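## Task

Remove the blue block marked 2 from the tower and lay it flat on the table at least roughly two block widths away from the tower. The remaining tower must stay in its original place, with its top block flat and centred on the stack. Neither the removed block nor the top block may end up leaning on the robot. Release everything and move the grippers away at the end, because a result that holds only while the robot supports it does not count.

## Robot and tools

Robot: two 6-joint arms, left_arm and right_arm, each with a parallel gripper. These are just names. left_arm sits on the +y side of the shared scene frame, which has its origin on the table top midway between the arms, +x pointing out over the table and +z pointing up. Dropping or knocking anything off the table is a failure. Something may occasionally tug a held part or shove a loose object.

Tool execute_actions, argument actions: a list holding at most one item.
- Empty list: no command, just returns the current state.
- Move: {"rows": [[...]], "steps": n}. n is 1 to 15 control steps of 1/30 s each, default 15. Each row is used for one step, and the final row repeats if there are fewer rows than steps. There can be 1 to 15 rows.
- Wait: {"steps": n} with no rows, n up to 300. It returns once n steps have gone by since the previous result, and time spent replying counts toward them.
Optional pictures (true/false) controls whether camera images come back. By default they do.

Each row is one flat list of 14 numbers that covers both arms, even if only one arm moves. The order is: left_arm waist, shoulder, elbow, wrist pitch, wrist yaw, wrist roll, gripper; then right_arm in the same order. The six joint values are absolute target angles in radians, on the same scale as the Joint positions readout. They are not offsets. Stated ranges per arm: waist -2.618 to 3.054, shoulder 0.000 to 3.142, elbow 0.000 to 3.142, wrist pitch -1.571 to 1.571, wrist yaw -1.571 to 1.571, wrist roll -2.094 to 2.094. The true ends may differ by up to 0.036 rad either way. A call is rejected, and nothing is sent, if a target lies over 0.036 rad beyond a stated end and is also further out than that joint's current angle. A target past the real end is clipped to the end, and the result may then say "joint sent to its limit", possibly about an earlier action. If that line is missing, it does not prove the joint has room left.

The gripper value is an absolute command in [-1, 1]: +1 fully open, -1 closed. It maps to the motor position that grip_measured reports. The pads meet near -0.94, and each mm of object width adds about 0.0208. Each gripper has a fixed offset of up to about 0.02. The fingers ride on a spring, so they stop at the object while the motor keeps moving. Commanding further below the object's width reading squeezes harder, up to about 50 to 62 N per pad. To keep a grip, keep resending the same closing value in every row.

Motion limits: each joint's target is held within a lead of its measured angle, per step: waist 0.202, shoulder 0.258, elbow 0.238, wrist pitch 0.573, wrist yaw and roll 0.522 rad. If the targets would move the hand more than 70 mm from where it is, all of them are scaled back. Distant goals therefore take several calls. Friction may leave a joint up to about 0.031 rad short, and a change smaller than that may do nothing. Between calls, and while you think, the arms keep moving toward the last row sent. They stop pursuing it once everything has nearly stopped or a step is HELD.

Result lines:
- State line left_arm: … | right_arm: … gives each gripper's end_effector_position (metres, scene frame) and end_effector_quat_wxyz. That point lies between the pads, about 1 cm behind the fingertips. The fingers point along the gripper's +z axis and close along its y axis. The printed position can be off, more so at long reach.
- Joint positions: per arm, six angles in radians plus the opening in metres (0.093 fully open to 0.000 closed). With nothing between the pads this is roughly the gap between them. When clamping a rigid flat object, it settles up to about 12 mm below the object's width.
- Joint velocities: the rates of the same quantities. Joint torques: drive outputs in joint order, with offsets, scale and noise, so they are only a rough sign of load.
- grip_measured: the motor position on the -1 to +1 scale.
- "joint command not followed": the clearance check altered or blocked some joint targets. HELD marks steps where your row was not sent, fully or partly.
- MOTOR HOT appears from 75 °C. An OVER-TEMPERATURE FAULT means that arm was stopped: for 10 s at 90 °C, and at 100 °C the arm goes limp and falls. Long holds under load build heat.

Cameras: cam_head_left, cam_head_right, cam_high, cam_low, each 504x504 (intrinsics are given in the setup).

Tool zoom_image: {"camera": name, "region": [x0, y0, x1, y1]} in pixels of that camera's latest image, with the origin at the top-left and at most 504x504. It returns an enlarged crop.

Tool finished_scene: {"scene": n}, where n is the current scene number. Replying without any tool call ends all remaining scenes.

To avoid: collisions or hard pressing between the two arms, which can end the scene. Slams, drops, slips and shoving the tower. Leaving any block resting on a gripper. Before finishing, open the gripper, lift away from the blocks, and check the cameras that the tower and the removed block are settled.

Each tool is called after "Emit:" by a JSON object that holds its "method" and its "body".

## Session

Emit:
{"method": "execute_actions", "body": {"actions": []}}

Scene clock: 0.00 s of 3920.00 s.
left_arm: end_effector_position=(+0.3909, -0.0117, +0.2441) grip_measured=+1.000 end_effector_quat_wxyz=(+0.643, +0.504, +0.567, -0.108) | right_arm: end_effector_position=(-0.0039, -0.7366, +0.1173) grip_measured=+1.000 end_effector_quat_wxyz=(-0.346, +0.179, +0.678, -0.623)
Joint positions: left_arm=[-0.662  1.65   1.021  0.473  0.27   0.603  0.093] | right_arm=[-1.246  2.119  0.763  1.385  0.957 -1.843  0.093]
Joint velocities: left_arm=[-0.022  0.017 -0.002 -0.007  0.037  0.051  0.   ] | right_arm=[ 0.002  0.007 -0.017 -0.007  0.022  0.007  0.   ]
Joint torques (N m, as the arm reports them, + toward a larger angle): no reading
Motor temperatures (°C, as the motors report them): left_arm=[25 24 23 24 23 23] | right_arm=[25 23 24 23 23 25]

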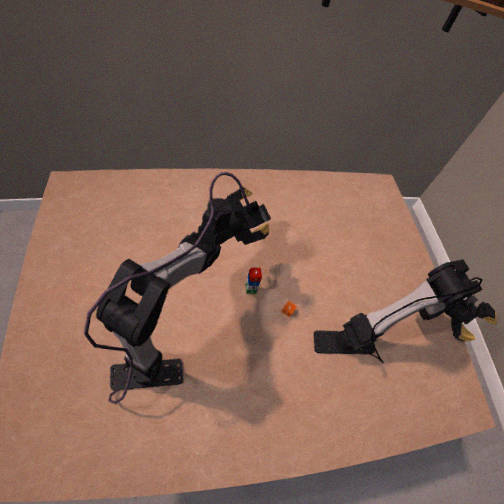

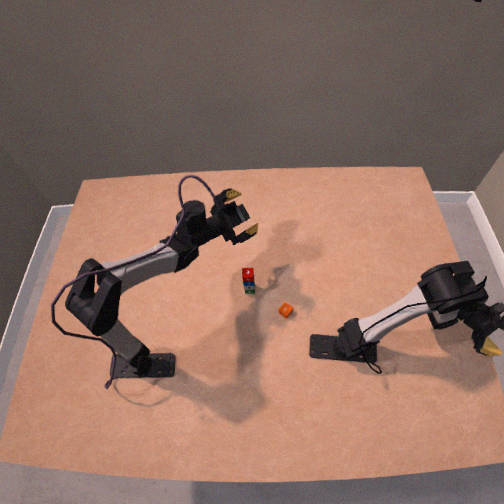

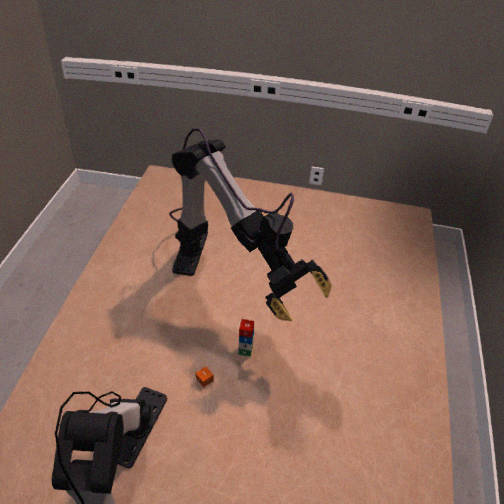

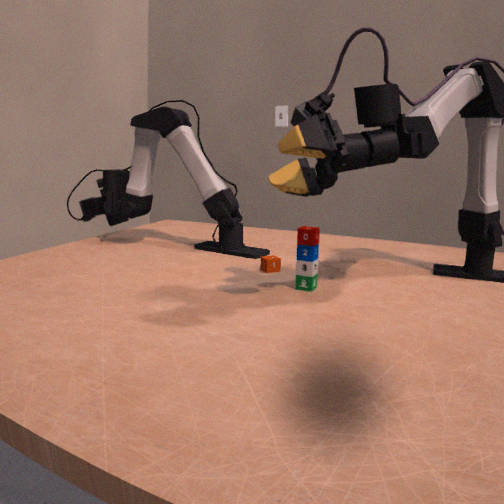

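Emit:
{"method": "zoom_image", "body": {"camera": "cam_low", "region": [230, 200, 370, 310]}}

Emit:
{"method": "zoom_image", "body": {"camera": "cam_head_left", "region": [200, 240, 320, 340]}}

Emit:
{"method": "execute_actions", "body": {"actions": [{"rows":[[-0.66,1.65,1.75,-0.6,0,0,1,-1.246,2.119,0.763,1.385,0.957,-1.843,1]]}], "pictures": false}}

Emit:
{"method": "execute_actions", "body": {"actions": [{"rows":[[-0.8,1.75,1.75,-1.5,0,0,1,-1.246,2.119,0.763,1.385,0.957,-1.843,1]]}], "pictures": false}}

Emit:
{"method": "execute_actions", "body": {"actions": [{"steps":45}]}}

Region (230, 200, 370, 310) of cam_low's 504x504 image, scaled by 3.600, with more detail than that image has; it fills the top 396 rows of this view, and the rest is white.

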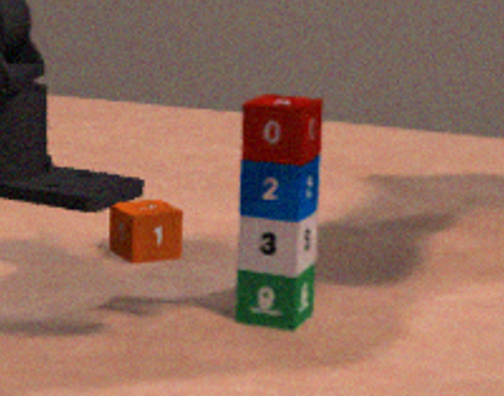

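Region (200, 240, 320, 340) of cam_head_left's 504x504 image, scaled by 4.200, with more detail than that image has.

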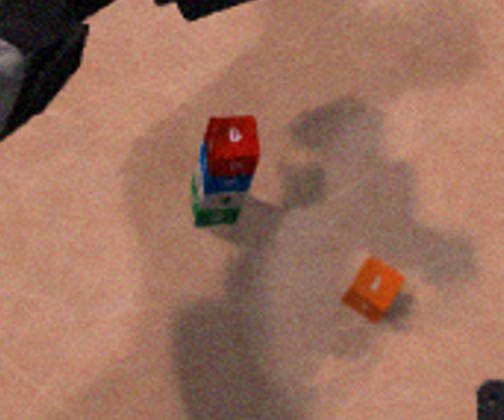

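Scene clock: 21.43 s of 3920.00 s.
left_arm: end_effector_position=(+0.4056, +0.0288, +0.3777) grip_measured=+1.000 end_effector_quat_wxyz=(+0.535, +0.268, +0.783, -0.171) | right_arm: end_effector_position=(-0.0039, -0.7366, +0.1173) grip_measured=+1.000 end_effector_quat_wxyz=(-0.346, +0.179, +0.678, -0.623)
Joint positions: left_arm=[-0.663  1.629  1.755 -0.505  0.016  0.028  0.093] | right_arm=[-1.246  2.119  0.763  1.385  0.957 -1.843  0.093]
Joint velocities: left_arm=[ 0.002  0.105 -0.002 -0.637 -0.125 -0.066  0.   ] | right_arm=[-0.012  0.012 -0.017  0.007  0.081 -0.037  0.   ]
Joint torques (N m, as the arm reports them, + toward a larger angle): left_arm=[ 0.14 -7.06  7.66  2.28 -0.18 -0.13] | right_arm=[ -0.01 -11.7    5.38   2.21   0.02   0.02]
Motor temperatures (°C, as the motors report them): left_arm=[25 28 26 28 23 23] | right_arm=[25 32 26 29 23 25]
Steps of this call (steps 1 to 90: nothing new was sent; then 17.93 s passed at rest; steps 91 to 105: all 15 steps of this action). Readings (joint positions):
91: left_arm=[-0.663 1.650 1.065 0.369 0.234 0.520] | right_arm=[-1.246 2.119 0.763 1.385 0.957 -1.843]
92: left_arm=[-0.664 1.662 1.140 0.239 0.190 0.419] | right_arm=[-1.246 2.119 0.763 1.385 0.957 -1.843]
94: left_arm=[-0.663 1.672 1.299 0.000 0.119 0.269] | right_arm=[-1.246 2.119 0.763 1.385 0.957 -1.843]
98: left_arm=[-0.663 1.672 1.622 -0.359 0.051 0.112] | right_arm=[-1.246 2.119 0.763 1.385 0.957 -1.843]
105: the state above

Scene clock: 21.93 s of 3920.00 s.
left_arm: end_effector_position=(+0.2633, +0.0771, +0.1962) grip_measured=+1.000 end_effector_quat_wxyz=(+0.084, +0.369, +0.925, -0.036) | right_arm: end_effector_position=(-0.0039, -0.7366, +0.1173) grip_measured=+1.000 end_effector_quat_wxyz=(-0.346, +0.179, +0.678, -0.623)
Joint positions: left_arm=[-0.791  1.748  1.752 -1.392  0.006  0.009  0.093] | right_arm=[-1.246  2.119  0.763  1.385  0.957 -1.843  0.093]
Joint velocities: left_arm=[-0.007 -0.012 -0.017 -0.769  0.007 -0.037  0.   ] | right_arm=[-0.002  0.002 -0.007  0.051 -0.007 -0.037  0.   ]
Joint torques (N m, as the arm reports them, + toward a larger angle): left_arm=[-0.79 -7.97  6.74  0.89 -0.17 -0.12] | right_arm=[ -0.03 -11.68   5.38   2.21   0.02   0.02]
Motor temperatures (°C, as the motors report them): left_arm=[25 28 26 28 23 23] | right_arm=[25 32 26 29 23 25]
Steps of this call (steps 1 to 15: all 15 steps of this action). Readings (joint positions):
1: left_arm=[-0.669 1.635 1.756 -0.543 0.011 0.025] | right_arm=[-1.246 2.119 0.763 1.385 0.957 -1.843]
2: left_arm=[-0.681 1.640 1.756 -0.592 0.007 0.023] | right_arm=[-1.246 2.119 0.763 1.385 0.957 -1.843]
4: left_arm=[-0.715 1.660 1.756 -0.703 0.006 0.020] | right_arm=[-1.246 2.119 0.763 1.385 0.957 -1.843]
8: left_arm=[-0.772 1.711 1.756 -0.979 0.006 0.016] | right_arm=[-1.246 2.119 0.763 1.385 0.957 -1.843]
15: the state above

Scene clock: 23.43 s of 3920.00 s.
left_arm: end_effector_position=(+0.2463, +0.0929, +0.1930) grip_measured=+1.000 end_effector_quat_wxyz=(+0.039, +0.369, +0.929, -0.019) | right_arm: end_effector_position=(-0.0039, -0.7366, +0.1173) grip_measured=+1.000 end_effector_quat_wxyz=(-0.346, +0.179, +0.678, -0.623)
Joint positions: left_arm=[-0.791  1.748  1.752 -1.489  0.006  0.006  0.093] | right_arm=[-1.246  2.119  0.763  1.385  0.957 -1.843  0.093]
Joint velocities: left_arm=[-0.032  0.012 -0.017 -0.022 -0.022  0.051  0.   ] | right_arm=[ 0.002  0.002  0.007  0.022  0.022 -0.051  0.   ]
Joint torques (N m, as the arm reports them, + toward a larger angle): left_arm=[-0.76 -7.81  6.55  0.49 -0.15 -0.13] | right_arm=[ -0.01 -11.67   5.38   2.21   0.01   0.02]
Motor temperatures (°C, as the motors report them): left_arm=[25 28 26 28 23 23] | right_arm=[25 33 26 29 23 25]
Steps of this call (steps 1 to 30: the robot went on to your last target; steps 31 to 45: nothing new was sent). Readings (joint positions):
1: left_arm=[-0.791 1.748 1.752 -1.415 0.006 0.008] | right_arm=[-1.246 2.119 0.763 1.385 0.957 -1.843]
2: left_arm=[-0.791 1.748 1.752 -1.432 0.006 0.007] | right_arm=[-1.246 2.119 0.763 1.385 0.957 -1.843]
4: left_arm=[-0.791 1.748 1.752 -1.455 0.006 0.007] | right_arm=[-1.246 2.119 0.763 1.385 0.957 -1.843]
8: left_arm=[-0.791 1.748 1.752 -1.477 0.006 0.006] | right_arm=[-1.246 2.119 0.763 1.385 0.957 -1.843]
45: the state above
All arms were judged still, so your last target was given up. Only a new action makes them travel on or press farther. Fingers that are still opening or closing keep moving.

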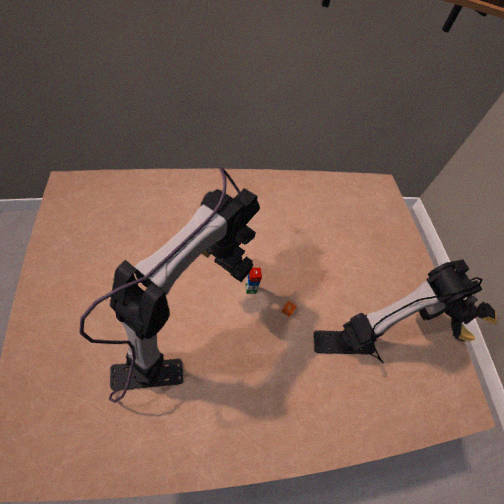

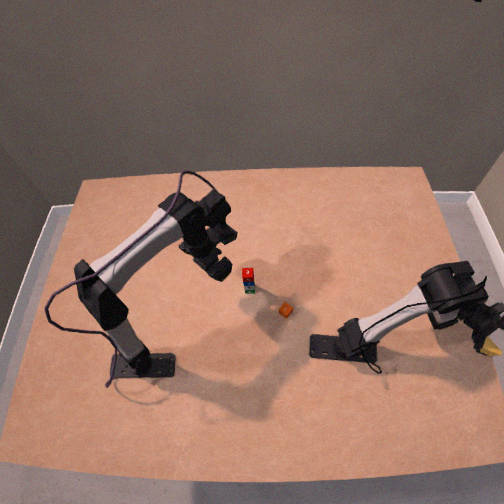

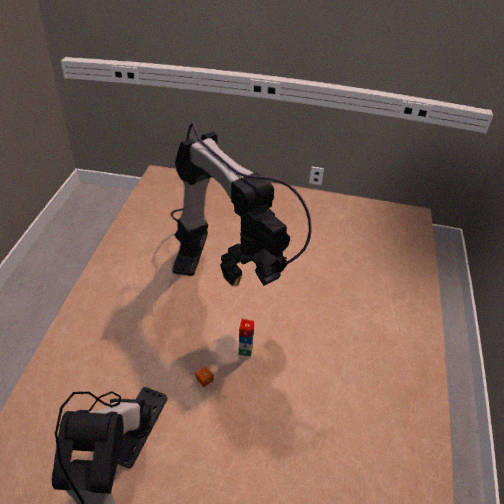

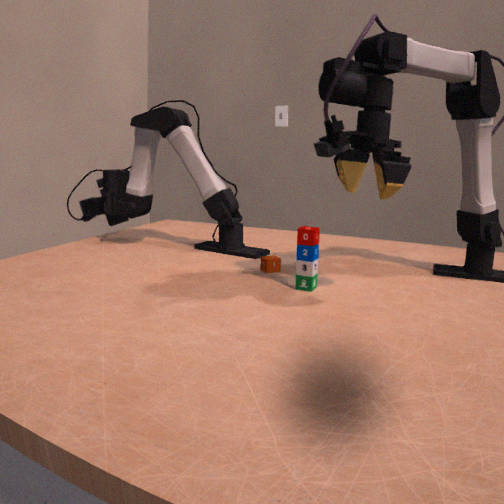

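Emit:
{"method": "execute_actions", "body": {"actions": [{"rows":[[-0.85,1.9,2.0,-1.53,0,0.4,1,-1.246,2.119,0.763,1.385,0.957,-1.843,1],[-0.85,1.9,2.0,-1.53,0,0.4,1,-1.246,2.119,0.763,1.385,0.957,-1.843,1],[-0.85,1.9,2.0,-1.53,0,0.4,1,-1.246,2.119,0.763,1.385,0.957,-1.843,1],[-0.85,1.9,2.0,-1.53,0,0.4,1,-1.246,2.119,0.763,1.385,0.957,-1.843,1],[-0.85,1.9,2.0,-1.53,0,0.4,1,-1.246,2.119,0.763,1.385,0.957,-1.843,1],[-0.92,2.09,2.162,-1.55,0,0.7,1,-1.246,2.119,0.763,1.385,0.957,-1.843,1]]}], "pictures": false}}

Emit:
{"method": "execute_actions", "body": {"actions": [{"steps":25}]}}

Scene clock: 39.93 s of 3920.00 s.
left_arm: end_effector_position=(+0.2687, -0.0005, +0.1677) grip_measured=+1.000 end_effector_quat_wxyz=(+0.038, +0.691, +0.722, -0.005) | right_arm: end_effector_position=(-0.0039, -0.7366, +0.1173) grip_measured=+1.000 end_effector_quat_wxyz=(-0.346, +0.179, +0.678, -0.623)
Joint positions: left_arm=[-0.921  2.107  2.143 -1.532  0.001  0.647  0.093] | right_arm=[-1.246  2.119  0.763  1.385  0.957 -1.843  0.093]
Joint velocities: left_arm=[ 0.002 -0.007 -0.007 -0.11  -0.081  0.271  0.   ] | right_arm=[-0.012  0.007 -0.002  0.051 -0.022  0.037  0.   ]
Joint torques (N m, as the arm reports them, + toward a larger angle): left_arm=[ -0.01 -12.25   8.44   0.45  -0.06   0.  ] | right_arm=[ -0.03 -11.69   5.37   2.21   0.02   0.03]
Motor temperatures (°C, as the motors report them): left_arm=[25 30 27 26 23 23] | right_arm=[25 36 27 31 23 25]
Steps of this call (steps 1 to 90: nothing new was sent; then 13.00 s passed at rest; steps 91 to 105: all 15 steps of this action). Readings (joint positions):
91: left_arm=[-0.796 1.774 1.802 -1.526 0.003 0.068] | right_arm=[-1.246 2.119 0.763 1.385 0.957 -1.843]
92: left_arm=[-0.806 1.814 1.878 -1.542 0.001 0.134] | right_arm=[-1.246 2.119 0.763 1.385 0.957 -1.843]
94: left_arm=[-0.829 1.864 1.963 -1.514 0.001 0.228] | right_arm=[-1.246 2.119 0.763 1.385 0.957 -1.843]
98: left_arm=[-0.882 1.998 2.124 -1.537 -0.002 0.466] | right_arm=[-1.246 2.119 0.763 1.385 0.957 -1.843]
105: the state above

Scene clock: 40.77 s of 3920.00 s.
left_arm: end_effector_position=(+0.2678, +0.0005, +0.1682) grip_measured=+1.000 end_effector_quat_wxyz=(+0.035, +0.708, +0.706, -0.004) | right_arm: end_effector_position=(-0.0039, -0.7366, +0.1173) grip_measured=+1.000 end_effector_quat_wxyz=(-0.346, +0.179, +0.678, -0.623)
Joint positions: left_arm=[-0.921  2.107  2.146 -1.539  0.001  0.694  0.093] | right_arm=[-1.246  2.119  0.763  1.385  0.957 -1.843  0.093]
Joint velocities: left_arm=[ 0.007  0.002  0.002  0.007 -0.037 -0.007  0.   ] | right_arm=[-0.017 -0.002 -0.027 -0.022  0.022  0.037  0.   ]
Joint torques (N m, as the arm reports them, + toward a larger angle): left_arm=[  0.03 -12.13   8.23   0.43  -0.07   0.  ] | right_arm=[ -0.03 -11.68   5.36   2.21   0.02   0.03]
Motor temperatures (°C, as the motors report them): left_arm=[25 30 27 26 23 23] | right_arm=[25 36 27 31 23 25]
Steps of this call (steps 1 to 25: the robot went on to your last target). Readings (joint positions):
1: left_arm=[-0.921 2.107 2.144 -1.534 0.001 0.657] | right_arm=[-1.246 2.119 0.763 1.385 0.957 -1.843]
2: left_arm=[-0.921 2.107 2.146 -1.536 0.001 0.664] | right_arm=[-1.246 2.119 0.763 1.385 0.957 -1.843]
4: left_arm=[-0.921 2.107 2.146 -1.536 0.001 0.675] | right_arm=[-1.246 2.119 0.763 1.385 0.957 -1.843]
8: left_arm=[-0.921 2.107 2.146 -1.538 0.001 0.686] | right_arm=[-1.246 2.119 0.763 1.385 0.957 -1.843]
25: the state above

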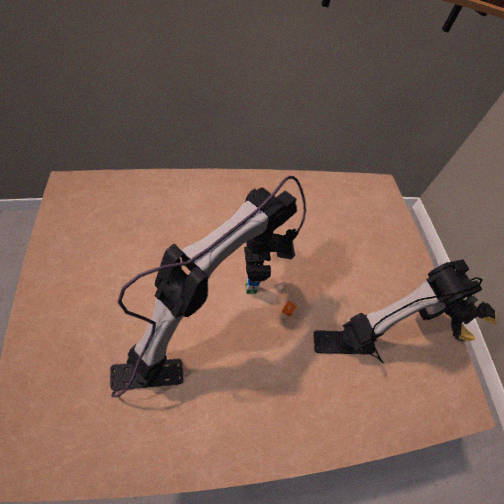

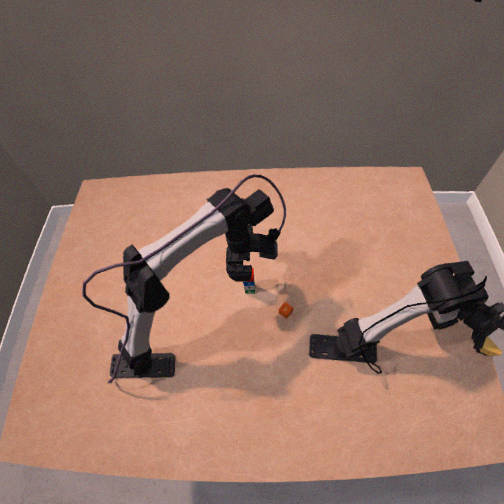

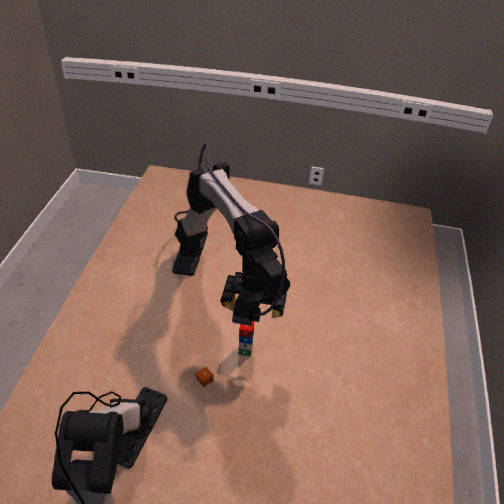

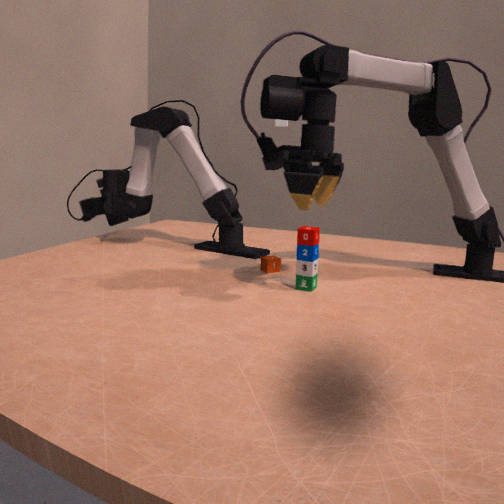

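Emit:
{"method": "execute_actions", "body": {"actions": [{"rows":[[-0.975,2.13,2.07,-1.45,0,0.64,1,-1.246,2.119,0.763,1.385,0.957,-1.843,1]]}], "pictures": false}}

Emit:
{"method": "execute_actions", "body": {"actions": [{"steps":10}]}}

Emit:
{"method": "zoom_image", "body": {"camera": "cam_low", "region": [240, 150, 380, 300]}}

Emit:
{"method": "zoom_image", "body": {"camera": "cam_high", "region": [190, 270, 310, 380]}}

Scene clock: 51.87 s of 3920.00 s.
left_arm: end_effector_position=(+0.2553, -0.0174, +0.1439) grip_measured=+1.000 end_effector_quat_wxyz=(+0.028, +0.710, +0.704, -0.004) | right_arm: end_effector_position=(-0.0039, -0.7366, +0.1173) grip_measured=+1.000 end_effector_quat_wxyz=(-0.346, +0.179, +0.678, -0.623)
Joint positions: left_arm=[-0.972  2.127  2.078 -1.465 -0.001  0.648  0.093] | right_arm=[-1.246  2.119  0.763  1.385  0.957 -1.843  0.093]
Joint velocities: left_arm=[ 0.007  0.007  0.002  0.066  0.022 -0.051  0.   ] | right_arm=[-0.002  0.002 -0.007 -0.007  0.007 -0.037  0.   ]
Joint torques (N m, as the arm reports them, + toward a larger angle): left_arm=[ -0.33 -10.93   5.94   0.64  -0.06  -0.14] | right_arm=[ -0.02 -11.7    5.38   2.22   0.02   0.02]
Motor temperatures (°C, as the motors report them): left_arm=[25 34 28 26 23 23] | right_arm=[25 38 27 32 23 25]
Steps of this call (steps 1 to 15: the robot went on to your last target; steps 16 to 90: nothing new was sent; then 7.60 s passed at rest; steps 91 to 105: all 15 steps of this action). Readings (joint positions):
91: left_arm=[-0.925 2.106 2.133 -1.526 -0.001 0.686] | right_arm=[-1.246 2.119 0.763 1.385 0.957 -1.843]
92: left_arm=[-0.932 2.106 2.119 -1.513 -0.001 0.678] | right_arm=[-1.246 2.119 0.763 1.385 0.957 -1.843]
94: left_arm=[-0.951 2.114 2.092 -1.494 -0.001 0.666] | right_arm=[-1.246 2.119 0.763 1.385 0.957 -1.843]
98: left_arm=[-0.972 2.127 2.078 -1.476 -0.001 0.654] | right_arm=[-1.246 2.119 0.763 1.385 0.957 -1.843]
105: the state above

Scene clock: 52.20 s of 3920.00 s.
left_arm: end_effector_position=(+0.2556, -0.0179, +0.1439) grip_measured=+1.000 end_effector_quat_wxyz=(+0.030, +0.709, +0.704, -0.004) | right_arm: end_effector_position=(-0.0039, -0.7366, +0.1173) grip_measured=+1.000 end_effector_quat_wxyz=(-0.346, +0.179, +0.678, -0.623)
Joint positions: left_arm=[-0.972  2.127  2.078 -1.463 -0.001  0.646  0.093] | right_arm=[-1.246  2.119  0.763  1.385  0.957 -1.843  0.093]
Joint velocities: left_arm=[-0.007  0.002  0.017 -0.007  0.037  0.022  0.   ] | right_arm=[-0.012 -0.002 -0.012  0.037 -0.081  0.037  0.   ]
Joint torques (N m, as the arm reports them, + toward a larger angle): left_arm=[ -0.3  -11.04   6.07   0.67  -0.06  -0.15] | right_arm=[ -0.02 -11.69   5.36   2.22   0.02   0.03]
Motor temperatures (°C, as the motors report them): left_arm=[25 34 28 26 23 23] | right_arm=[25 38 27 32 23 25]
Steps of this call (steps 1 to 10: the robot went on to your last target). Readings (joint positions):
1: left_arm=[-0.972 2.127 2.078 -1.464 -0.001 0.648] | right_arm=[-1.246 2.119 0.763 1.385 0.957 -1.843]
2: left_arm=[-0.972 2.127 2.078 -1.464 -0.001 0.647] | right_arm=[-1.246 2.119 0.763 1.385 0.957 -1.843]
4: left_arm=[-0.972 2.127 2.078 -1.464 -0.001 0.647] | right_arm=[-1.246 2.119 0.763 1.385 0.957 -1.843]
8: left_arm=[-0.972 2.127 2.078 -1.463 -0.001 0.646] | right_arm=[-1.246 2.119 0.763 1.385 0.957 -1.843]
10: the state above

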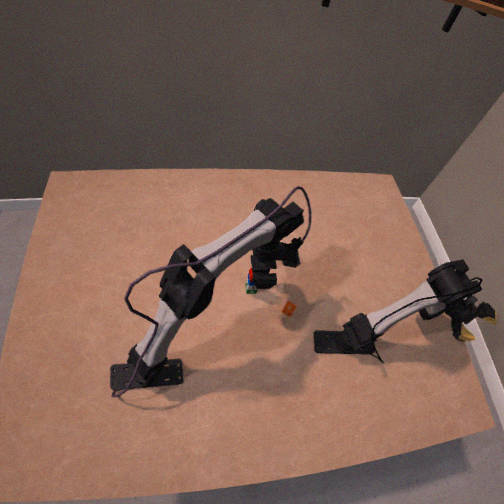

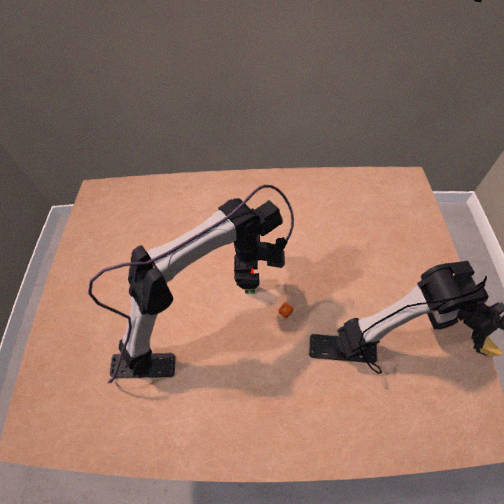

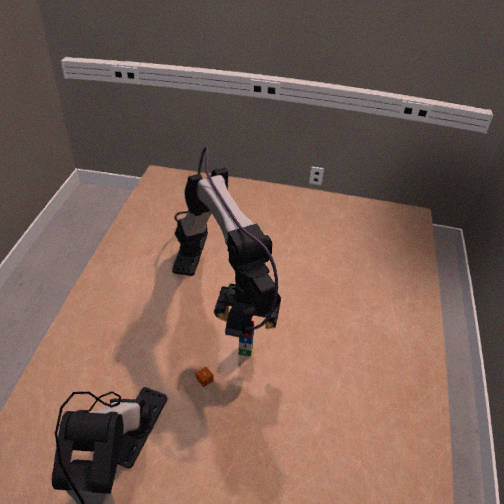

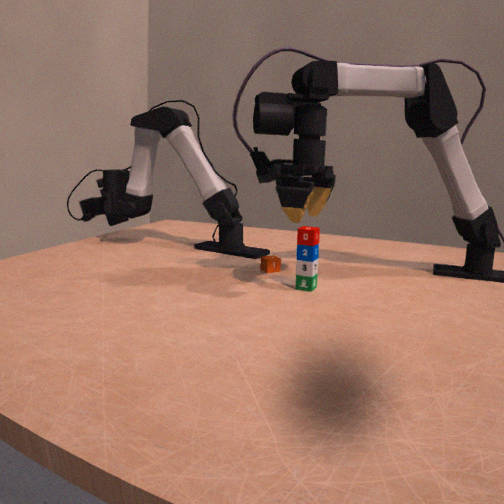

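Region (240, 150, 380, 300) of cam_low's 504x504 image, scaled by 3.360, with more detail than that image has; it fills the left 470 columns of this view, and the rest is white.

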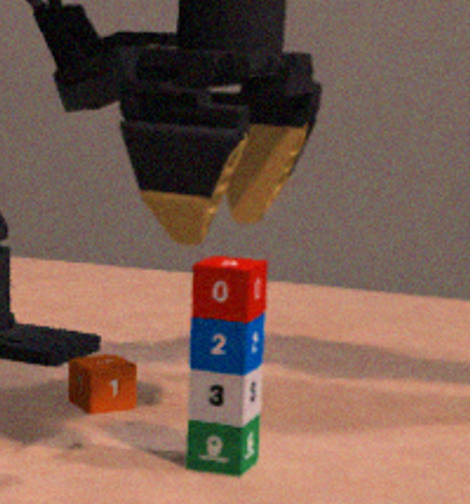

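Region (190, 270, 310, 380) of cam_high's 504x504 image, scaled by 4.200, with more detail than that image has; it fills the top 462 rows of this view, and the rest is white.

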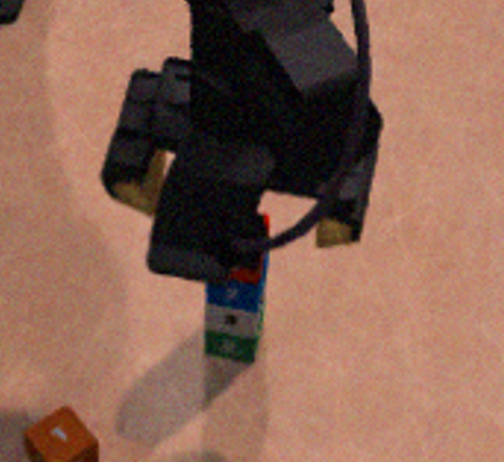

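Emit:
{"method": "execute_actions", "body": {"actions": [{"rows":[[-0.955,2.11,2.04,-1.44,0,0.65,1,-1.246,2.119,0.763,1.385,0.957,-1.843,1],[-0.955,2.10,2.0,-1.41,0,0.65,1,-1.246,2.119,0.763,1.385,0.957,-1.843,1],[-0.955,2.09,1.97,-1.38,0,0.65,1,-1.246,2.119,0.763,1.385,0.957,-1.843,1],[-0.955,2.09,1.94,-1.35,0,0.65,1,-1.246,2.119,0.763,1.385,0.957,-1.843,1],[-0.955,2.09,1.91,-1.32,0,0.65,1,-1.246,2.119,0.763,1.385,0.957,-1.843,1],[-0.955,2.09,1.88,-1.29,0,0.65,1,-1.246,2.119,0.763,1.385,0.957,-1.843,1],[-0.955,2.09,1.85,-1.26,0,0.65,1,-1.246,2.119,0.763,1.385,0.957,-1.843,1],[-0.955,2.09,1.82,-1.23,0,0.65,1,-1.246,2.119,0.763,1.385,0.957,-1.843,1],[-0.955,2.09,1.785,-1.205,0,0.65,0.5,-1.246,2.119,0.763,1.385,0.957,-1.843,1]]}], "pictures": false}}

Emit:
{"method": "execute_actions", "body": {"actions": [{"steps":15}]}}

Emit:
{"method": "zoom_image", "body": {"camera": "cam_low", "region": [240, 150, 380, 300]}}

Emit:
{"method": "zoom_image", "body": {"camera": "cam_high", "region": [190, 270, 310, 380]}}

Scene clock: 61.77 s of 3920.00 s.
left_arm: end_effector_position=(+0.2475, -0.0069, +0.0785) grip_measured=+0.503 end_effector_quat_wxyz=(+0.002, +0.709, +0.705, +0.000) | right_arm: end_effector_position=(-0.0039, -0.7366, +0.1173) grip_measured=+1.000 end_effector_quat_wxyz=(-0.346, +0.179, +0.678, -0.623)
Joint positions: left_arm=[-0.972  2.108  1.791 -1.249 -0.001  0.646  0.069] | right_arm=[-1.246  2.119  0.763  1.385  0.957 -1.843  0.093]
Joint velocities: left_arm=[-0.012 -0.007  0.002  0.315  0.022  0.066 -0.002] | right_arm=[-0.007  0.002 -0.007 -0.037 -0.022  0.007  0.   ]
Joint torques (N m, as the arm reports them, + toward a larger angle): left_arm=[  1.33 -12.41   6.35   0.45  -0.07  -0.03] | right_arm=[ -0.02 -11.7    5.36   2.22   0.02   0.02]
Motor temperatures (°C, as the motors report them): left_arm=[25 36 28 25 23 23] | right_arm=[25 40 28 33 23 25]
Steps of this call (steps 1 to 15: the robot went on to your last target; steps 16 to 90: nothing new was sent; then 6.07 s passed at rest; steps 91 to 105: all 15 steps of this action). Readings (joint positions):
91: left_arm=[-0.972 2.127 2.073 -1.459 -0.001 0.646] | right_arm=[-1.246 2.119 0.763 1.385 0.957 -1.843]
92: left_arm=[-0.972 2.122 2.058 -1.449 -0.001 0.646] | right_arm=[-1.246 2.119 0.763 1.385 0.957 -1.843]
94: left_arm=[-0.972 2.112 2.004 -1.421 -0.001 0.646] | right_arm=[-1.246 2.119 0.763 1.385 0.957 -1.843]
98: left_arm=[-0.972 2.108 1.881 -1.340 -0.001 0.646] | right_arm=[-1.246 2.119 0.763 1.385 0.957 -1.843]
105: the state above

Scene clock: 62.27 s of 3920.00 s.
left_arm: end_effector_position=(+0.2519, -0.0129, +0.0787) grip_measured=+0.503 end_effector_quat_wxyz=(+0.018, +0.709, +0.705, -0.002) | right_arm: end_effector_position=(-0.0039, -0.7366, +0.1173) grip_measured=+1.000 end_effector_quat_wxyz=(-0.346, +0.179, +0.678, -0.623)
Joint positions: left_arm=[-0.972  2.108  1.791 -1.218 -0.001  0.646  0.069] | right_arm=[-1.246  2.119  0.763  1.385  0.957 -1.843  0.093]
Joint velocities: left_arm=[ 0.012 -0.002 -0.027 -0.007 -0.051  0.022  0.001] | right_arm=[ 0.012 -0.007 -0.012 -0.037 -0.051 -0.007  0.   ]
Joint torques (N m, as the arm reports them, + toward a larger angle): left_arm=[  1.32 -12.4    6.39   0.62  -0.06  -0.03] | right_arm=[ -0.05 -11.67   5.38   2.21   0.02   0.01]
Motor temperatures (°C, as the motors report them): left_arm=[25 36 28 25 23 23] | right_arm=[25 40 28 33 23 25]
Steps of this call (steps 1 to 15: the robot went on to your last target). Readings (joint positions):
1: left_arm=[-0.972 2.108 1.791 -1.241 -0.001 0.646] | right_arm=[-1.246 2.119 0.763 1.385 0.957 -1.843]
2: left_arm=[-0.972 2.108 1.791 -1.236 -0.001 0.646] | right_arm=[-1.246 2.119 0.763 1.385 0.957 -1.843]
4: left_arm=[-0.972 2.108 1.791 -1.229 -0.001 0.646] | right_arm=[-1.246 2.119 0.763 1.385 0.957 -1.843]
8: left_arm=[-0.972 2.108 1.791 -1.221 -0.001 0.646] | right_arm=[-1.246 2.119 0.763 1.385 0.957 -1.843]
15: the state above

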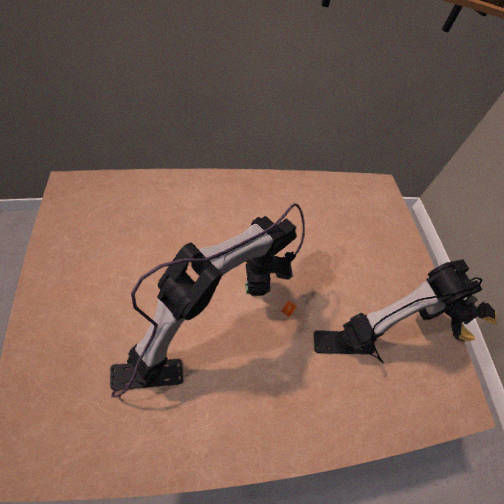

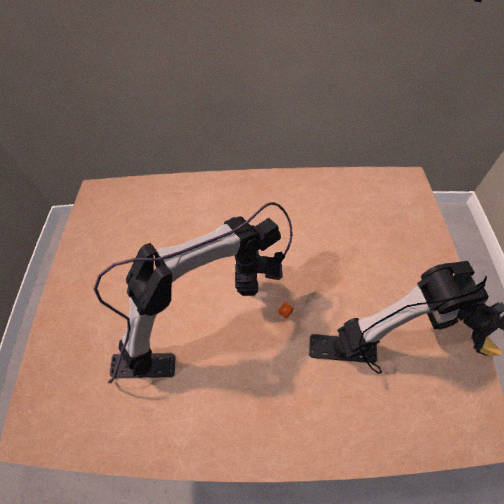

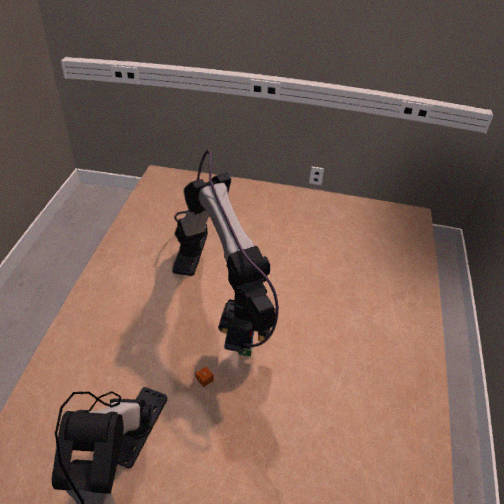

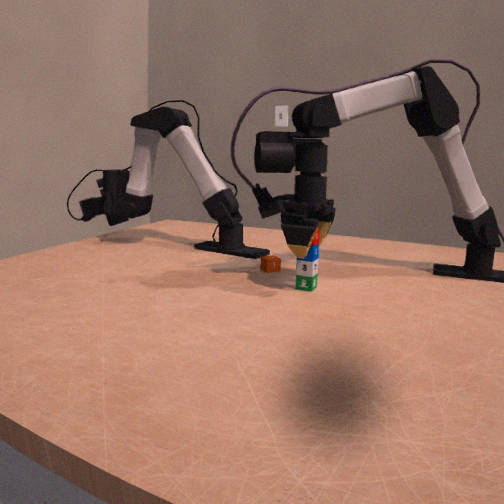

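Region (240, 150, 380, 300) of cam_low's 504x504 image, scaled by 3.360, with more detail than that image has; it fills the left 470 columns of this view, and the rest is white.

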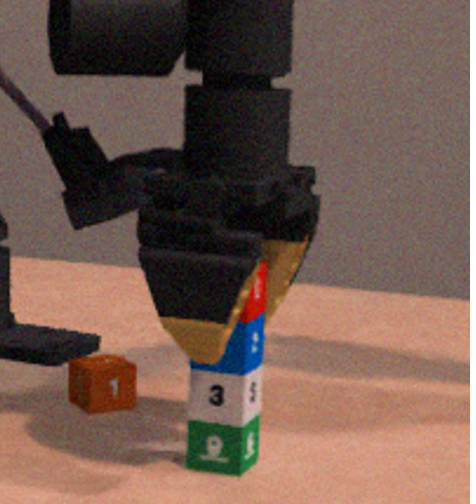

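Region (190, 270, 310, 380) of cam_high's 504x504 image, scaled by 4.200, with more detail than that image has; it fills the top 462 rows of this view, and the rest is white.

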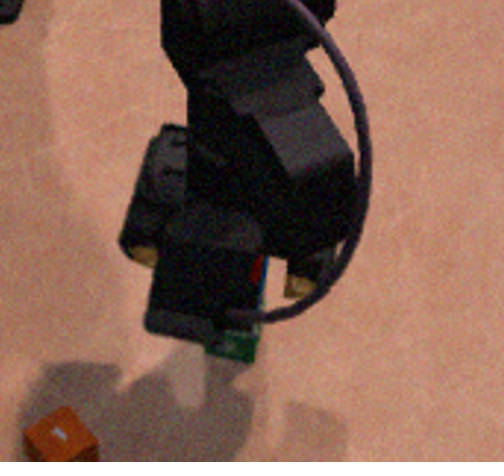

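Emit:
{"method": "execute_actions", "body": {"actions": [{"rows":[[-0.94,2.09,1.775,-1.195,0,0.65,-0.05,-1.246,2.119,0.763,1.385,0.957,-1.843,1]]}]}}

Emit:
{"method": "zoom_image", "body": {"camera": "cam_low", "region": [240, 150, 380, 300]}}

Emit:
{"method": "zoom_image", "body": {"camera": "cam_high", "region": [190, 270, 310, 380]}}

Scene clock: 67.13 s of 3920.00 s.
left_arm: end_effector_position=(+0.2613, -0.0088, +0.0788) grip_measured=-0.047 end_effector_quat_wxyz=(+0.023, +0.701, +0.713, -0.003) | right_arm: end_effector_position=(-0.0039, -0.7366, +0.1173) grip_measured=+1.000 end_effector_quat_wxyz=(-0.346, +0.179, +0.678, -0.623)
Joint positions: left_arm=[-0.948  2.108  1.791 -1.208 -0.001  0.646  0.043] | right_arm=[-1.246  2.119  0.763  1.385  0.957 -1.843  0.093]
Joint velocities: left_arm=[-0.017  0.012  0.002 -0.022 -0.037 -0.037  0.   ] | right_arm=[-0.002 -0.002 -0.007  0.007  0.037 -0.037  0.   ]
Joint torques (N m, as the arm reports them, + toward a larger angle): left_arm=[  0.63 -12.39   5.48   0.64  -0.07  -0.02] | right_arm=[ -0.06 -11.71   5.37   2.22   0.02   0.02]
Motor temperatures (°C, as the motors report them): left_arm=[25 38 28 25 23 23] | right_arm=[25 40 28 33 23 25]
Steps of this call (steps 1 to 15: the robot went on to your last target; steps 16 to 90: nothing new was sent; then 1.37 s passed at rest; steps 91 to 105: all 15 steps of this action). Readings (joint positions):
91: left_arm=[-0.970 2.108 1.791 -1.217 -0.001 0.646] | right_arm=[-1.246 2.119 0.763 1.385 0.957 -1.843]
92: left_arm=[-0.967 2.108 1.791 -1.215 -0.001 0.646] | right_arm=[-1.246 2.119 0.763 1.385 0.957 -1.843]
94: left_arm=[-0.958 2.108 1.791 -1.212 -0.001 0.646] | right_arm=[-1.246 2.119 0.763 1.385 0.957 -1.843]
98: left_arm=[-0.948 2.108 1.791 -1.209 -0.001 0.646] | right_arm=[-1.246 2.119 0.763 1.385 0.957 -1.843]
105: the state above

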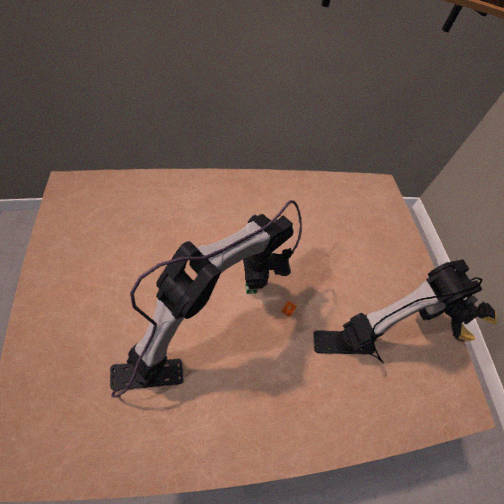

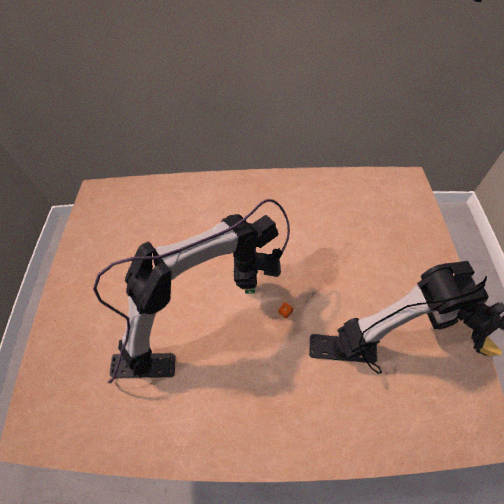

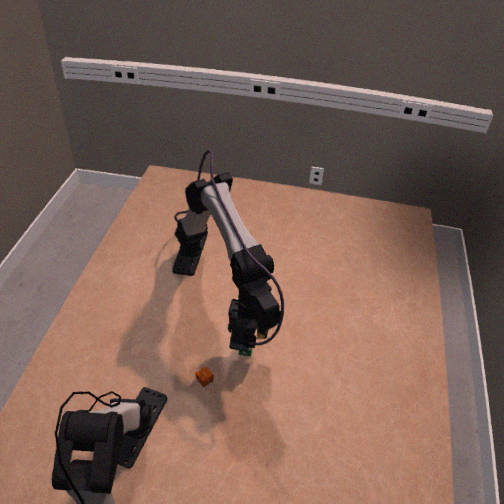

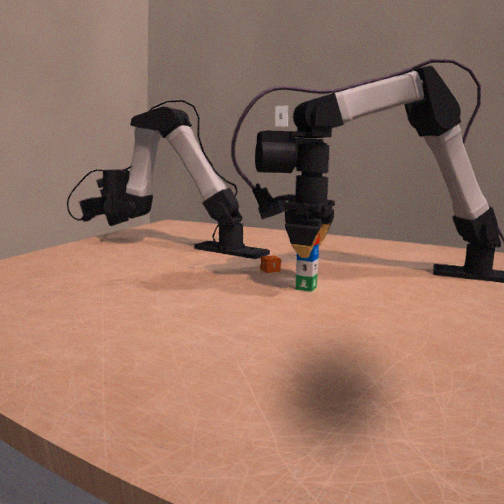

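Region (240, 150, 380, 300) of cam_low's 504x504 image, scaled by 3.360, with more detail than that image has; it fills the left 470 columns of this view, and the rest is white.

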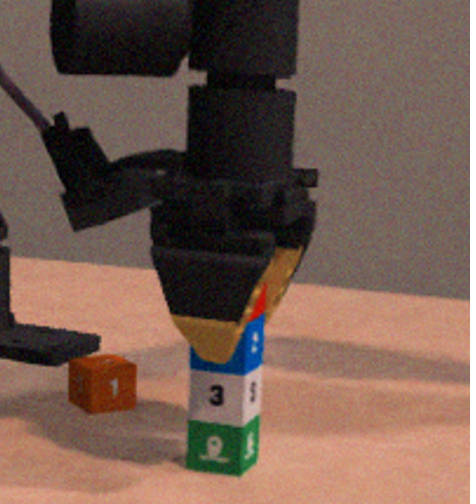

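Region (190, 270, 310, 380) of cam_high's 504x504 image, scaled by 4.200, with more detail than that image has; it fills the top 462 rows of this view, and the rest is white.

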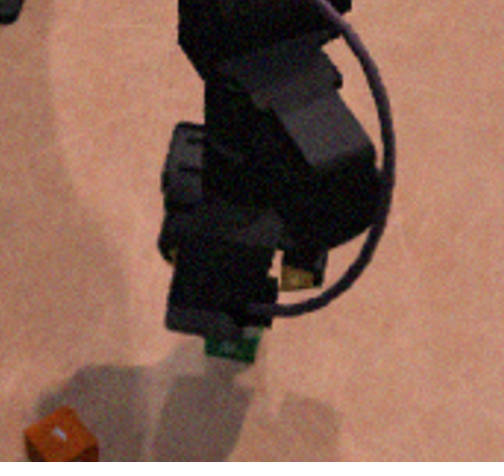

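Emit:
{"method": "execute_actions", "body": {"actions": [{"rows":[[-0.968,2.09,1.775,-1.195,0,0.65,-0.1,-1.246,2.119,0.763,1.385,0.957,-1.843,1]],"steps":10}], "pictures": false}}

Scene clock: 69.70 s of 3920.00 s.
left_arm: end_effector_position=(+0.2586, -0.0110, +0.0788) grip_measured=-0.097 end_effector_quat_wxyz=(+0.023, +0.704, +0.710, -0.003) | right_arm: end_effector_position=(-0.0039, -0.7366, +0.1173) grip_measured=+1.000 end_effector_quat_wxyz=(-0.346, +0.179, +0.678, -0.623)
Joint positions: left_arm=[-0.957  2.108  1.791 -1.208 -0.001  0.646  0.041] | right_arm=[-1.246  2.119  0.763  1.385  0.957 -1.843  0.093]
Joint velocities: left_arm=[ 0.017 -0.002 -0.012 -0.022 -0.037  0.11  -0.001] | right_arm=[-0.002  0.007 -0.022  0.066 -0.051 -0.037  0.   ]
Joint torques (N m, as the arm reports them, + toward a larger angle): left_arm=[ -0.92 -12.43   5.47   0.62  -0.07  -0.03] | right_arm=[ -0.03 -11.69   5.37   2.22   0.01   0.02]
Motor temperatures (°C, as the motors report them): left_arm=[25 39 28 25 23 23] | right_arm=[25 40 28 33 23 25]
Steps of this call (steps 1 to 15: the robot went on to your last target; steps 16 to 67: nothing new was sent; steps 68 to 77: all 10 steps of this action). Readings (joint positions):
68: left_arm=[-0.949 2.108 1.791 -1.208 -0.001 0.646] | right_arm=[-1.246 2.119 0.763 1.385 0.957 -1.843]
69: left_arm=[-0.950 2.108 1.791 -1.208 -0.001 0.646] | right_arm=[-1.246 2.119 0.763 1.385 0.957 -1.843]
71: left_arm=[-0.953 2.108 1.791 -1.208 -0.001 0.646] | right_arm=[-1.246 2.119 0.763 1.385 0.957 -1.843]
75: left_arm=[-0.957 2.108 1.791 -1.208 -0.001 0.646] | right_arm=[-1.246 2.119 0.763 1.385 0.957 -1.843]
77: the state above

Emit:
{"method": "execute_actions", "body": {"actions": [{"rows":[[-0.96,2.09,1.775,-1.195,0,0.65,-0.2,-1.246,2.119,0.763,1.385,0.957,-1.843,1],[-0.96,2.09,1.775,-1.195,0,0.65,-0.25,-1.246,2.119,0.763,1.385,0.957,-1.843,1],[-0.96,2.09,1.775,-1.195,0,0.65,-0.3,-1.246,2.119,0.763,1.385,0.957,-1.843,1],[-0.96,2.09,1.775,-1.195,0,0.65,-0.35,-1.246,2.119,0.763,1.385,0.957,-1.843,1],[-0.96,2.09,1.775,-1.195,0,0.65,-0.4,-1.246,2.119,0.763,1.385,0.957,-1.843,1],[-0.96,2.09,1.775,-1.195,0,0.65,-0.45,-1.246,2.119,0.763,1.385,0.957,-1.843,1],[-0.96,2.09,1.775,-1.195,0,0.65,-0.5,-1.246,2.119,0.763,1.385,0.957,-1.843,1],[-0.96,2.09,1.775,-1.195,0,0.65,-0.55,-1.246,2.119,0.763,1.385,0.957,-1.843,1],[-0.96,2.09,1.775,-1.195,0,0.65,-0.65,-1.246,2.119,0.763,1.385,0.957,-1.843,1]]}], "pictures": false}}

Emit:
{"method": "execute_actions", "body": {"actions": [{"rows":[[-0.96,2.09,1.82,-1.22,0,0.65,-0.65,-1.246,2.119,0.763,1.385,0.957,-1.843,1],[-0.96,2.09,1.82,-1.22,0,0.65,-0.65,-1.246,2.119,0.763,1.385,0.957,-1.843,1],[-0.96,2.09,1.84,-1.24,0,0.65,-0.65,-1.246,2.119,0.763,1.385,0.957,-1.843,1],[-0.96,2.09,1.86,-1.26,0,0.65,-0.65,-1.246,2.119,0.763,1.385,0.957,-1.843,1],[-0.96,2.09,1.88,-1.28,0,0.65,-0.65,-1.246,2.119,0.763,1.385,0.957,-1.843,1],[-0.96,2.09,1.90,-1.31,0,0.65,-0.65,-1.246,2.119,0.763,1.385,0.957,-1.843,1]]}]}}

Emit:
{"method": "zoom_image", "body": {"camera": "cam_low", "region": [240, 150, 380, 300]}}

Scene clock: 80.23 s of 3920.00 s.
left_arm: end_effector_position=(+0.2586, -0.0110, +0.0788) grip_measured=-0.418 end_effector_quat_wxyz=(+0.023, +0.704, +0.710, -0.003) | right_arm: end_effector_position=(-0.0039, -0.7366, +0.1173) grip_measured=+1.000 end_effector_quat_wxyz=(-0.346, +0.179, +0.678, -0.623)
Joint positions: left_arm=[-0.957  2.108  1.791 -1.208 -0.001  0.646  0.025] | right_arm=[-1.246  2.119  0.763  1.385  0.957 -1.843  0.093]
Joint velocities: left_arm=[-0.007 -0.002 -0.007 -0.022  0.007 -0.066 -0.   ] | right_arm=[ 0.002 -0.007  0.007 -0.051  0.037 -0.037  0.   ]
Joint torques (N m, as the arm reports them, + toward a larger angle): left_arm=[ -0.35 -12.42   5.47   0.62  -0.06  -0.04] | right_arm=[ -0.05 -11.68   5.37   2.21   0.02   0.02]
Motor temperatures (°C, as the motors report them): left_arm=[25 41 28 25 23 23] | right_arm=[25 41 28 34 23 25]
Steps of this call (steps 1 to 15: the robot went on to your last target; steps 16 to 90: nothing new was sent; then 7.03 s passed at rest; steps 91 to 105: all 15 steps of this action). Readings (joint positions):
91: left_arm=[-0.957 2.108 1.791 -1.208 -0.001 0.646] | right_arm=[-1.246 2.119 0.763 1.385 0.957 -1.843]
92: left_arm=[-0.957 2.108 1.791 -1.208 -0.001 0.646] | right_arm=[-1.246 2.119 0.763 1.385 0.957 -1.843]
94: left_arm=[-0.957 2.108 1.791 -1.208 -0.001 0.646] | right_arm=[-1.246 2.119 0.763 1.385 0.957 -1.843]
98: left_arm=[-0.957 2.108 1.791 -1.208 -0.001 0.646] | right_arm=[-1.246 2.119 0.763 1.385 0.957 -1.843]
105: the state above

Scene clock: 80.73 s of 3920.00 s.
left_arm: end_effector_position=(+0.2609, -0.0140, +0.1030) grip_measured=-0.418 end_effector_quat_wxyz=(+0.029, +0.703, +0.710, -0.004) | right_arm: end_effector_position=(-0.0039, -0.7366, +0.1173) grip_measured=+1.000 end_effector_quat_wxyz=(-0.346, +0.179, +0.678, -0.623)
Joint positions: left_arm=[-0.957  2.108  1.886 -1.29  -0.001  0.646  0.025] | right_arm=[-1.246  2.119  0.763  1.385  0.957 -1.843  0.093]
Joint velocities: left_arm=[-0.007  0.002 -0.002 -0.081  0.007  0.007 -0.   ] | right_arm=[-0.002  0.002 -0.017  0.051 -0.081 -0.037  0.   ]
Joint torques (N m, as the arm reports them, + toward a larger angle): left_arm=[ -0.3  -12.36   8.22   0.41  -0.07  -0.03] | right_arm=[  0.   -11.67   5.35   2.22   0.02   0.03]
Motor temperatures (°C, as the motors report them): left_arm=[25 41 28 25 23 23] | right_arm=[25 41 28 34 23 25]
Steps of this call (steps 1 to 15: all 15 steps of this action). Readings (joint positions):
1: left_arm=[-0.957 2.108 1.792 -1.209 -0.001 0.646] | right_arm=[-1.246 2.119 0.763 1.385 0.957 -1.843]
2: left_arm=[-0.957 2.108 1.794 -1.209 -0.001 0.646] | right_arm=[-1.246 2.119 0.763 1.385 0.957 -1.843]
4: left_arm=[-0.957 2.108 1.812 -1.222 -0.001 0.646] | right_arm=[-1.246 2.119 0.763 1.385 0.957 -1.843]
8: left_arm=[-0.957 2.108 1.876 -1.262 -0.001 0.646] | right_arm=[-1.246 2.119 0.763 1.385 0.957 -1.843]
15: the state above

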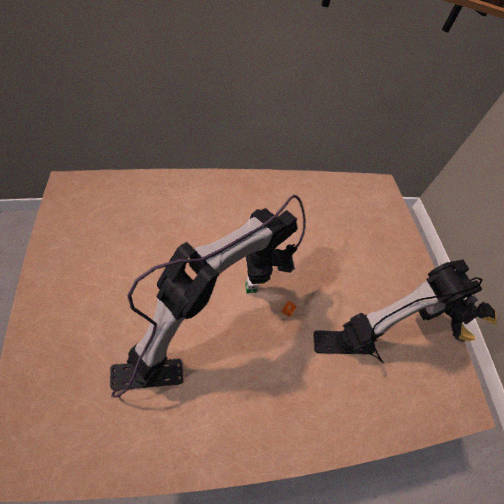

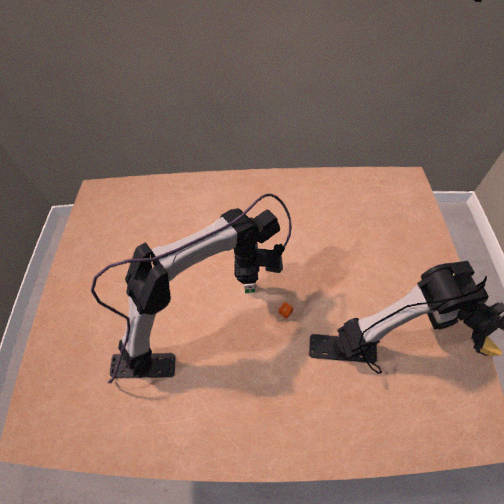

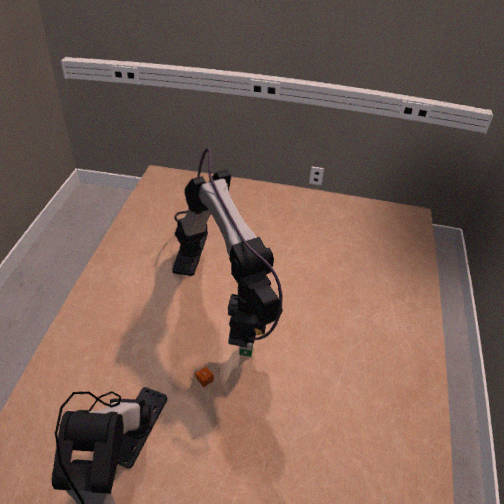

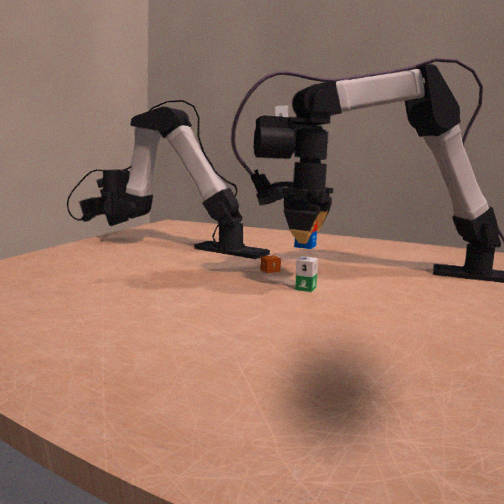

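Region (240, 150, 380, 300) of cam_low's 504x504 image, scaled by 3.360, with more detail than that image has; it fills the left 470 columns of this view, and the rest is white.

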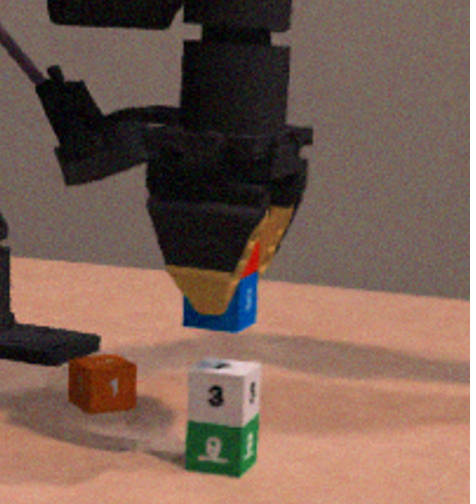

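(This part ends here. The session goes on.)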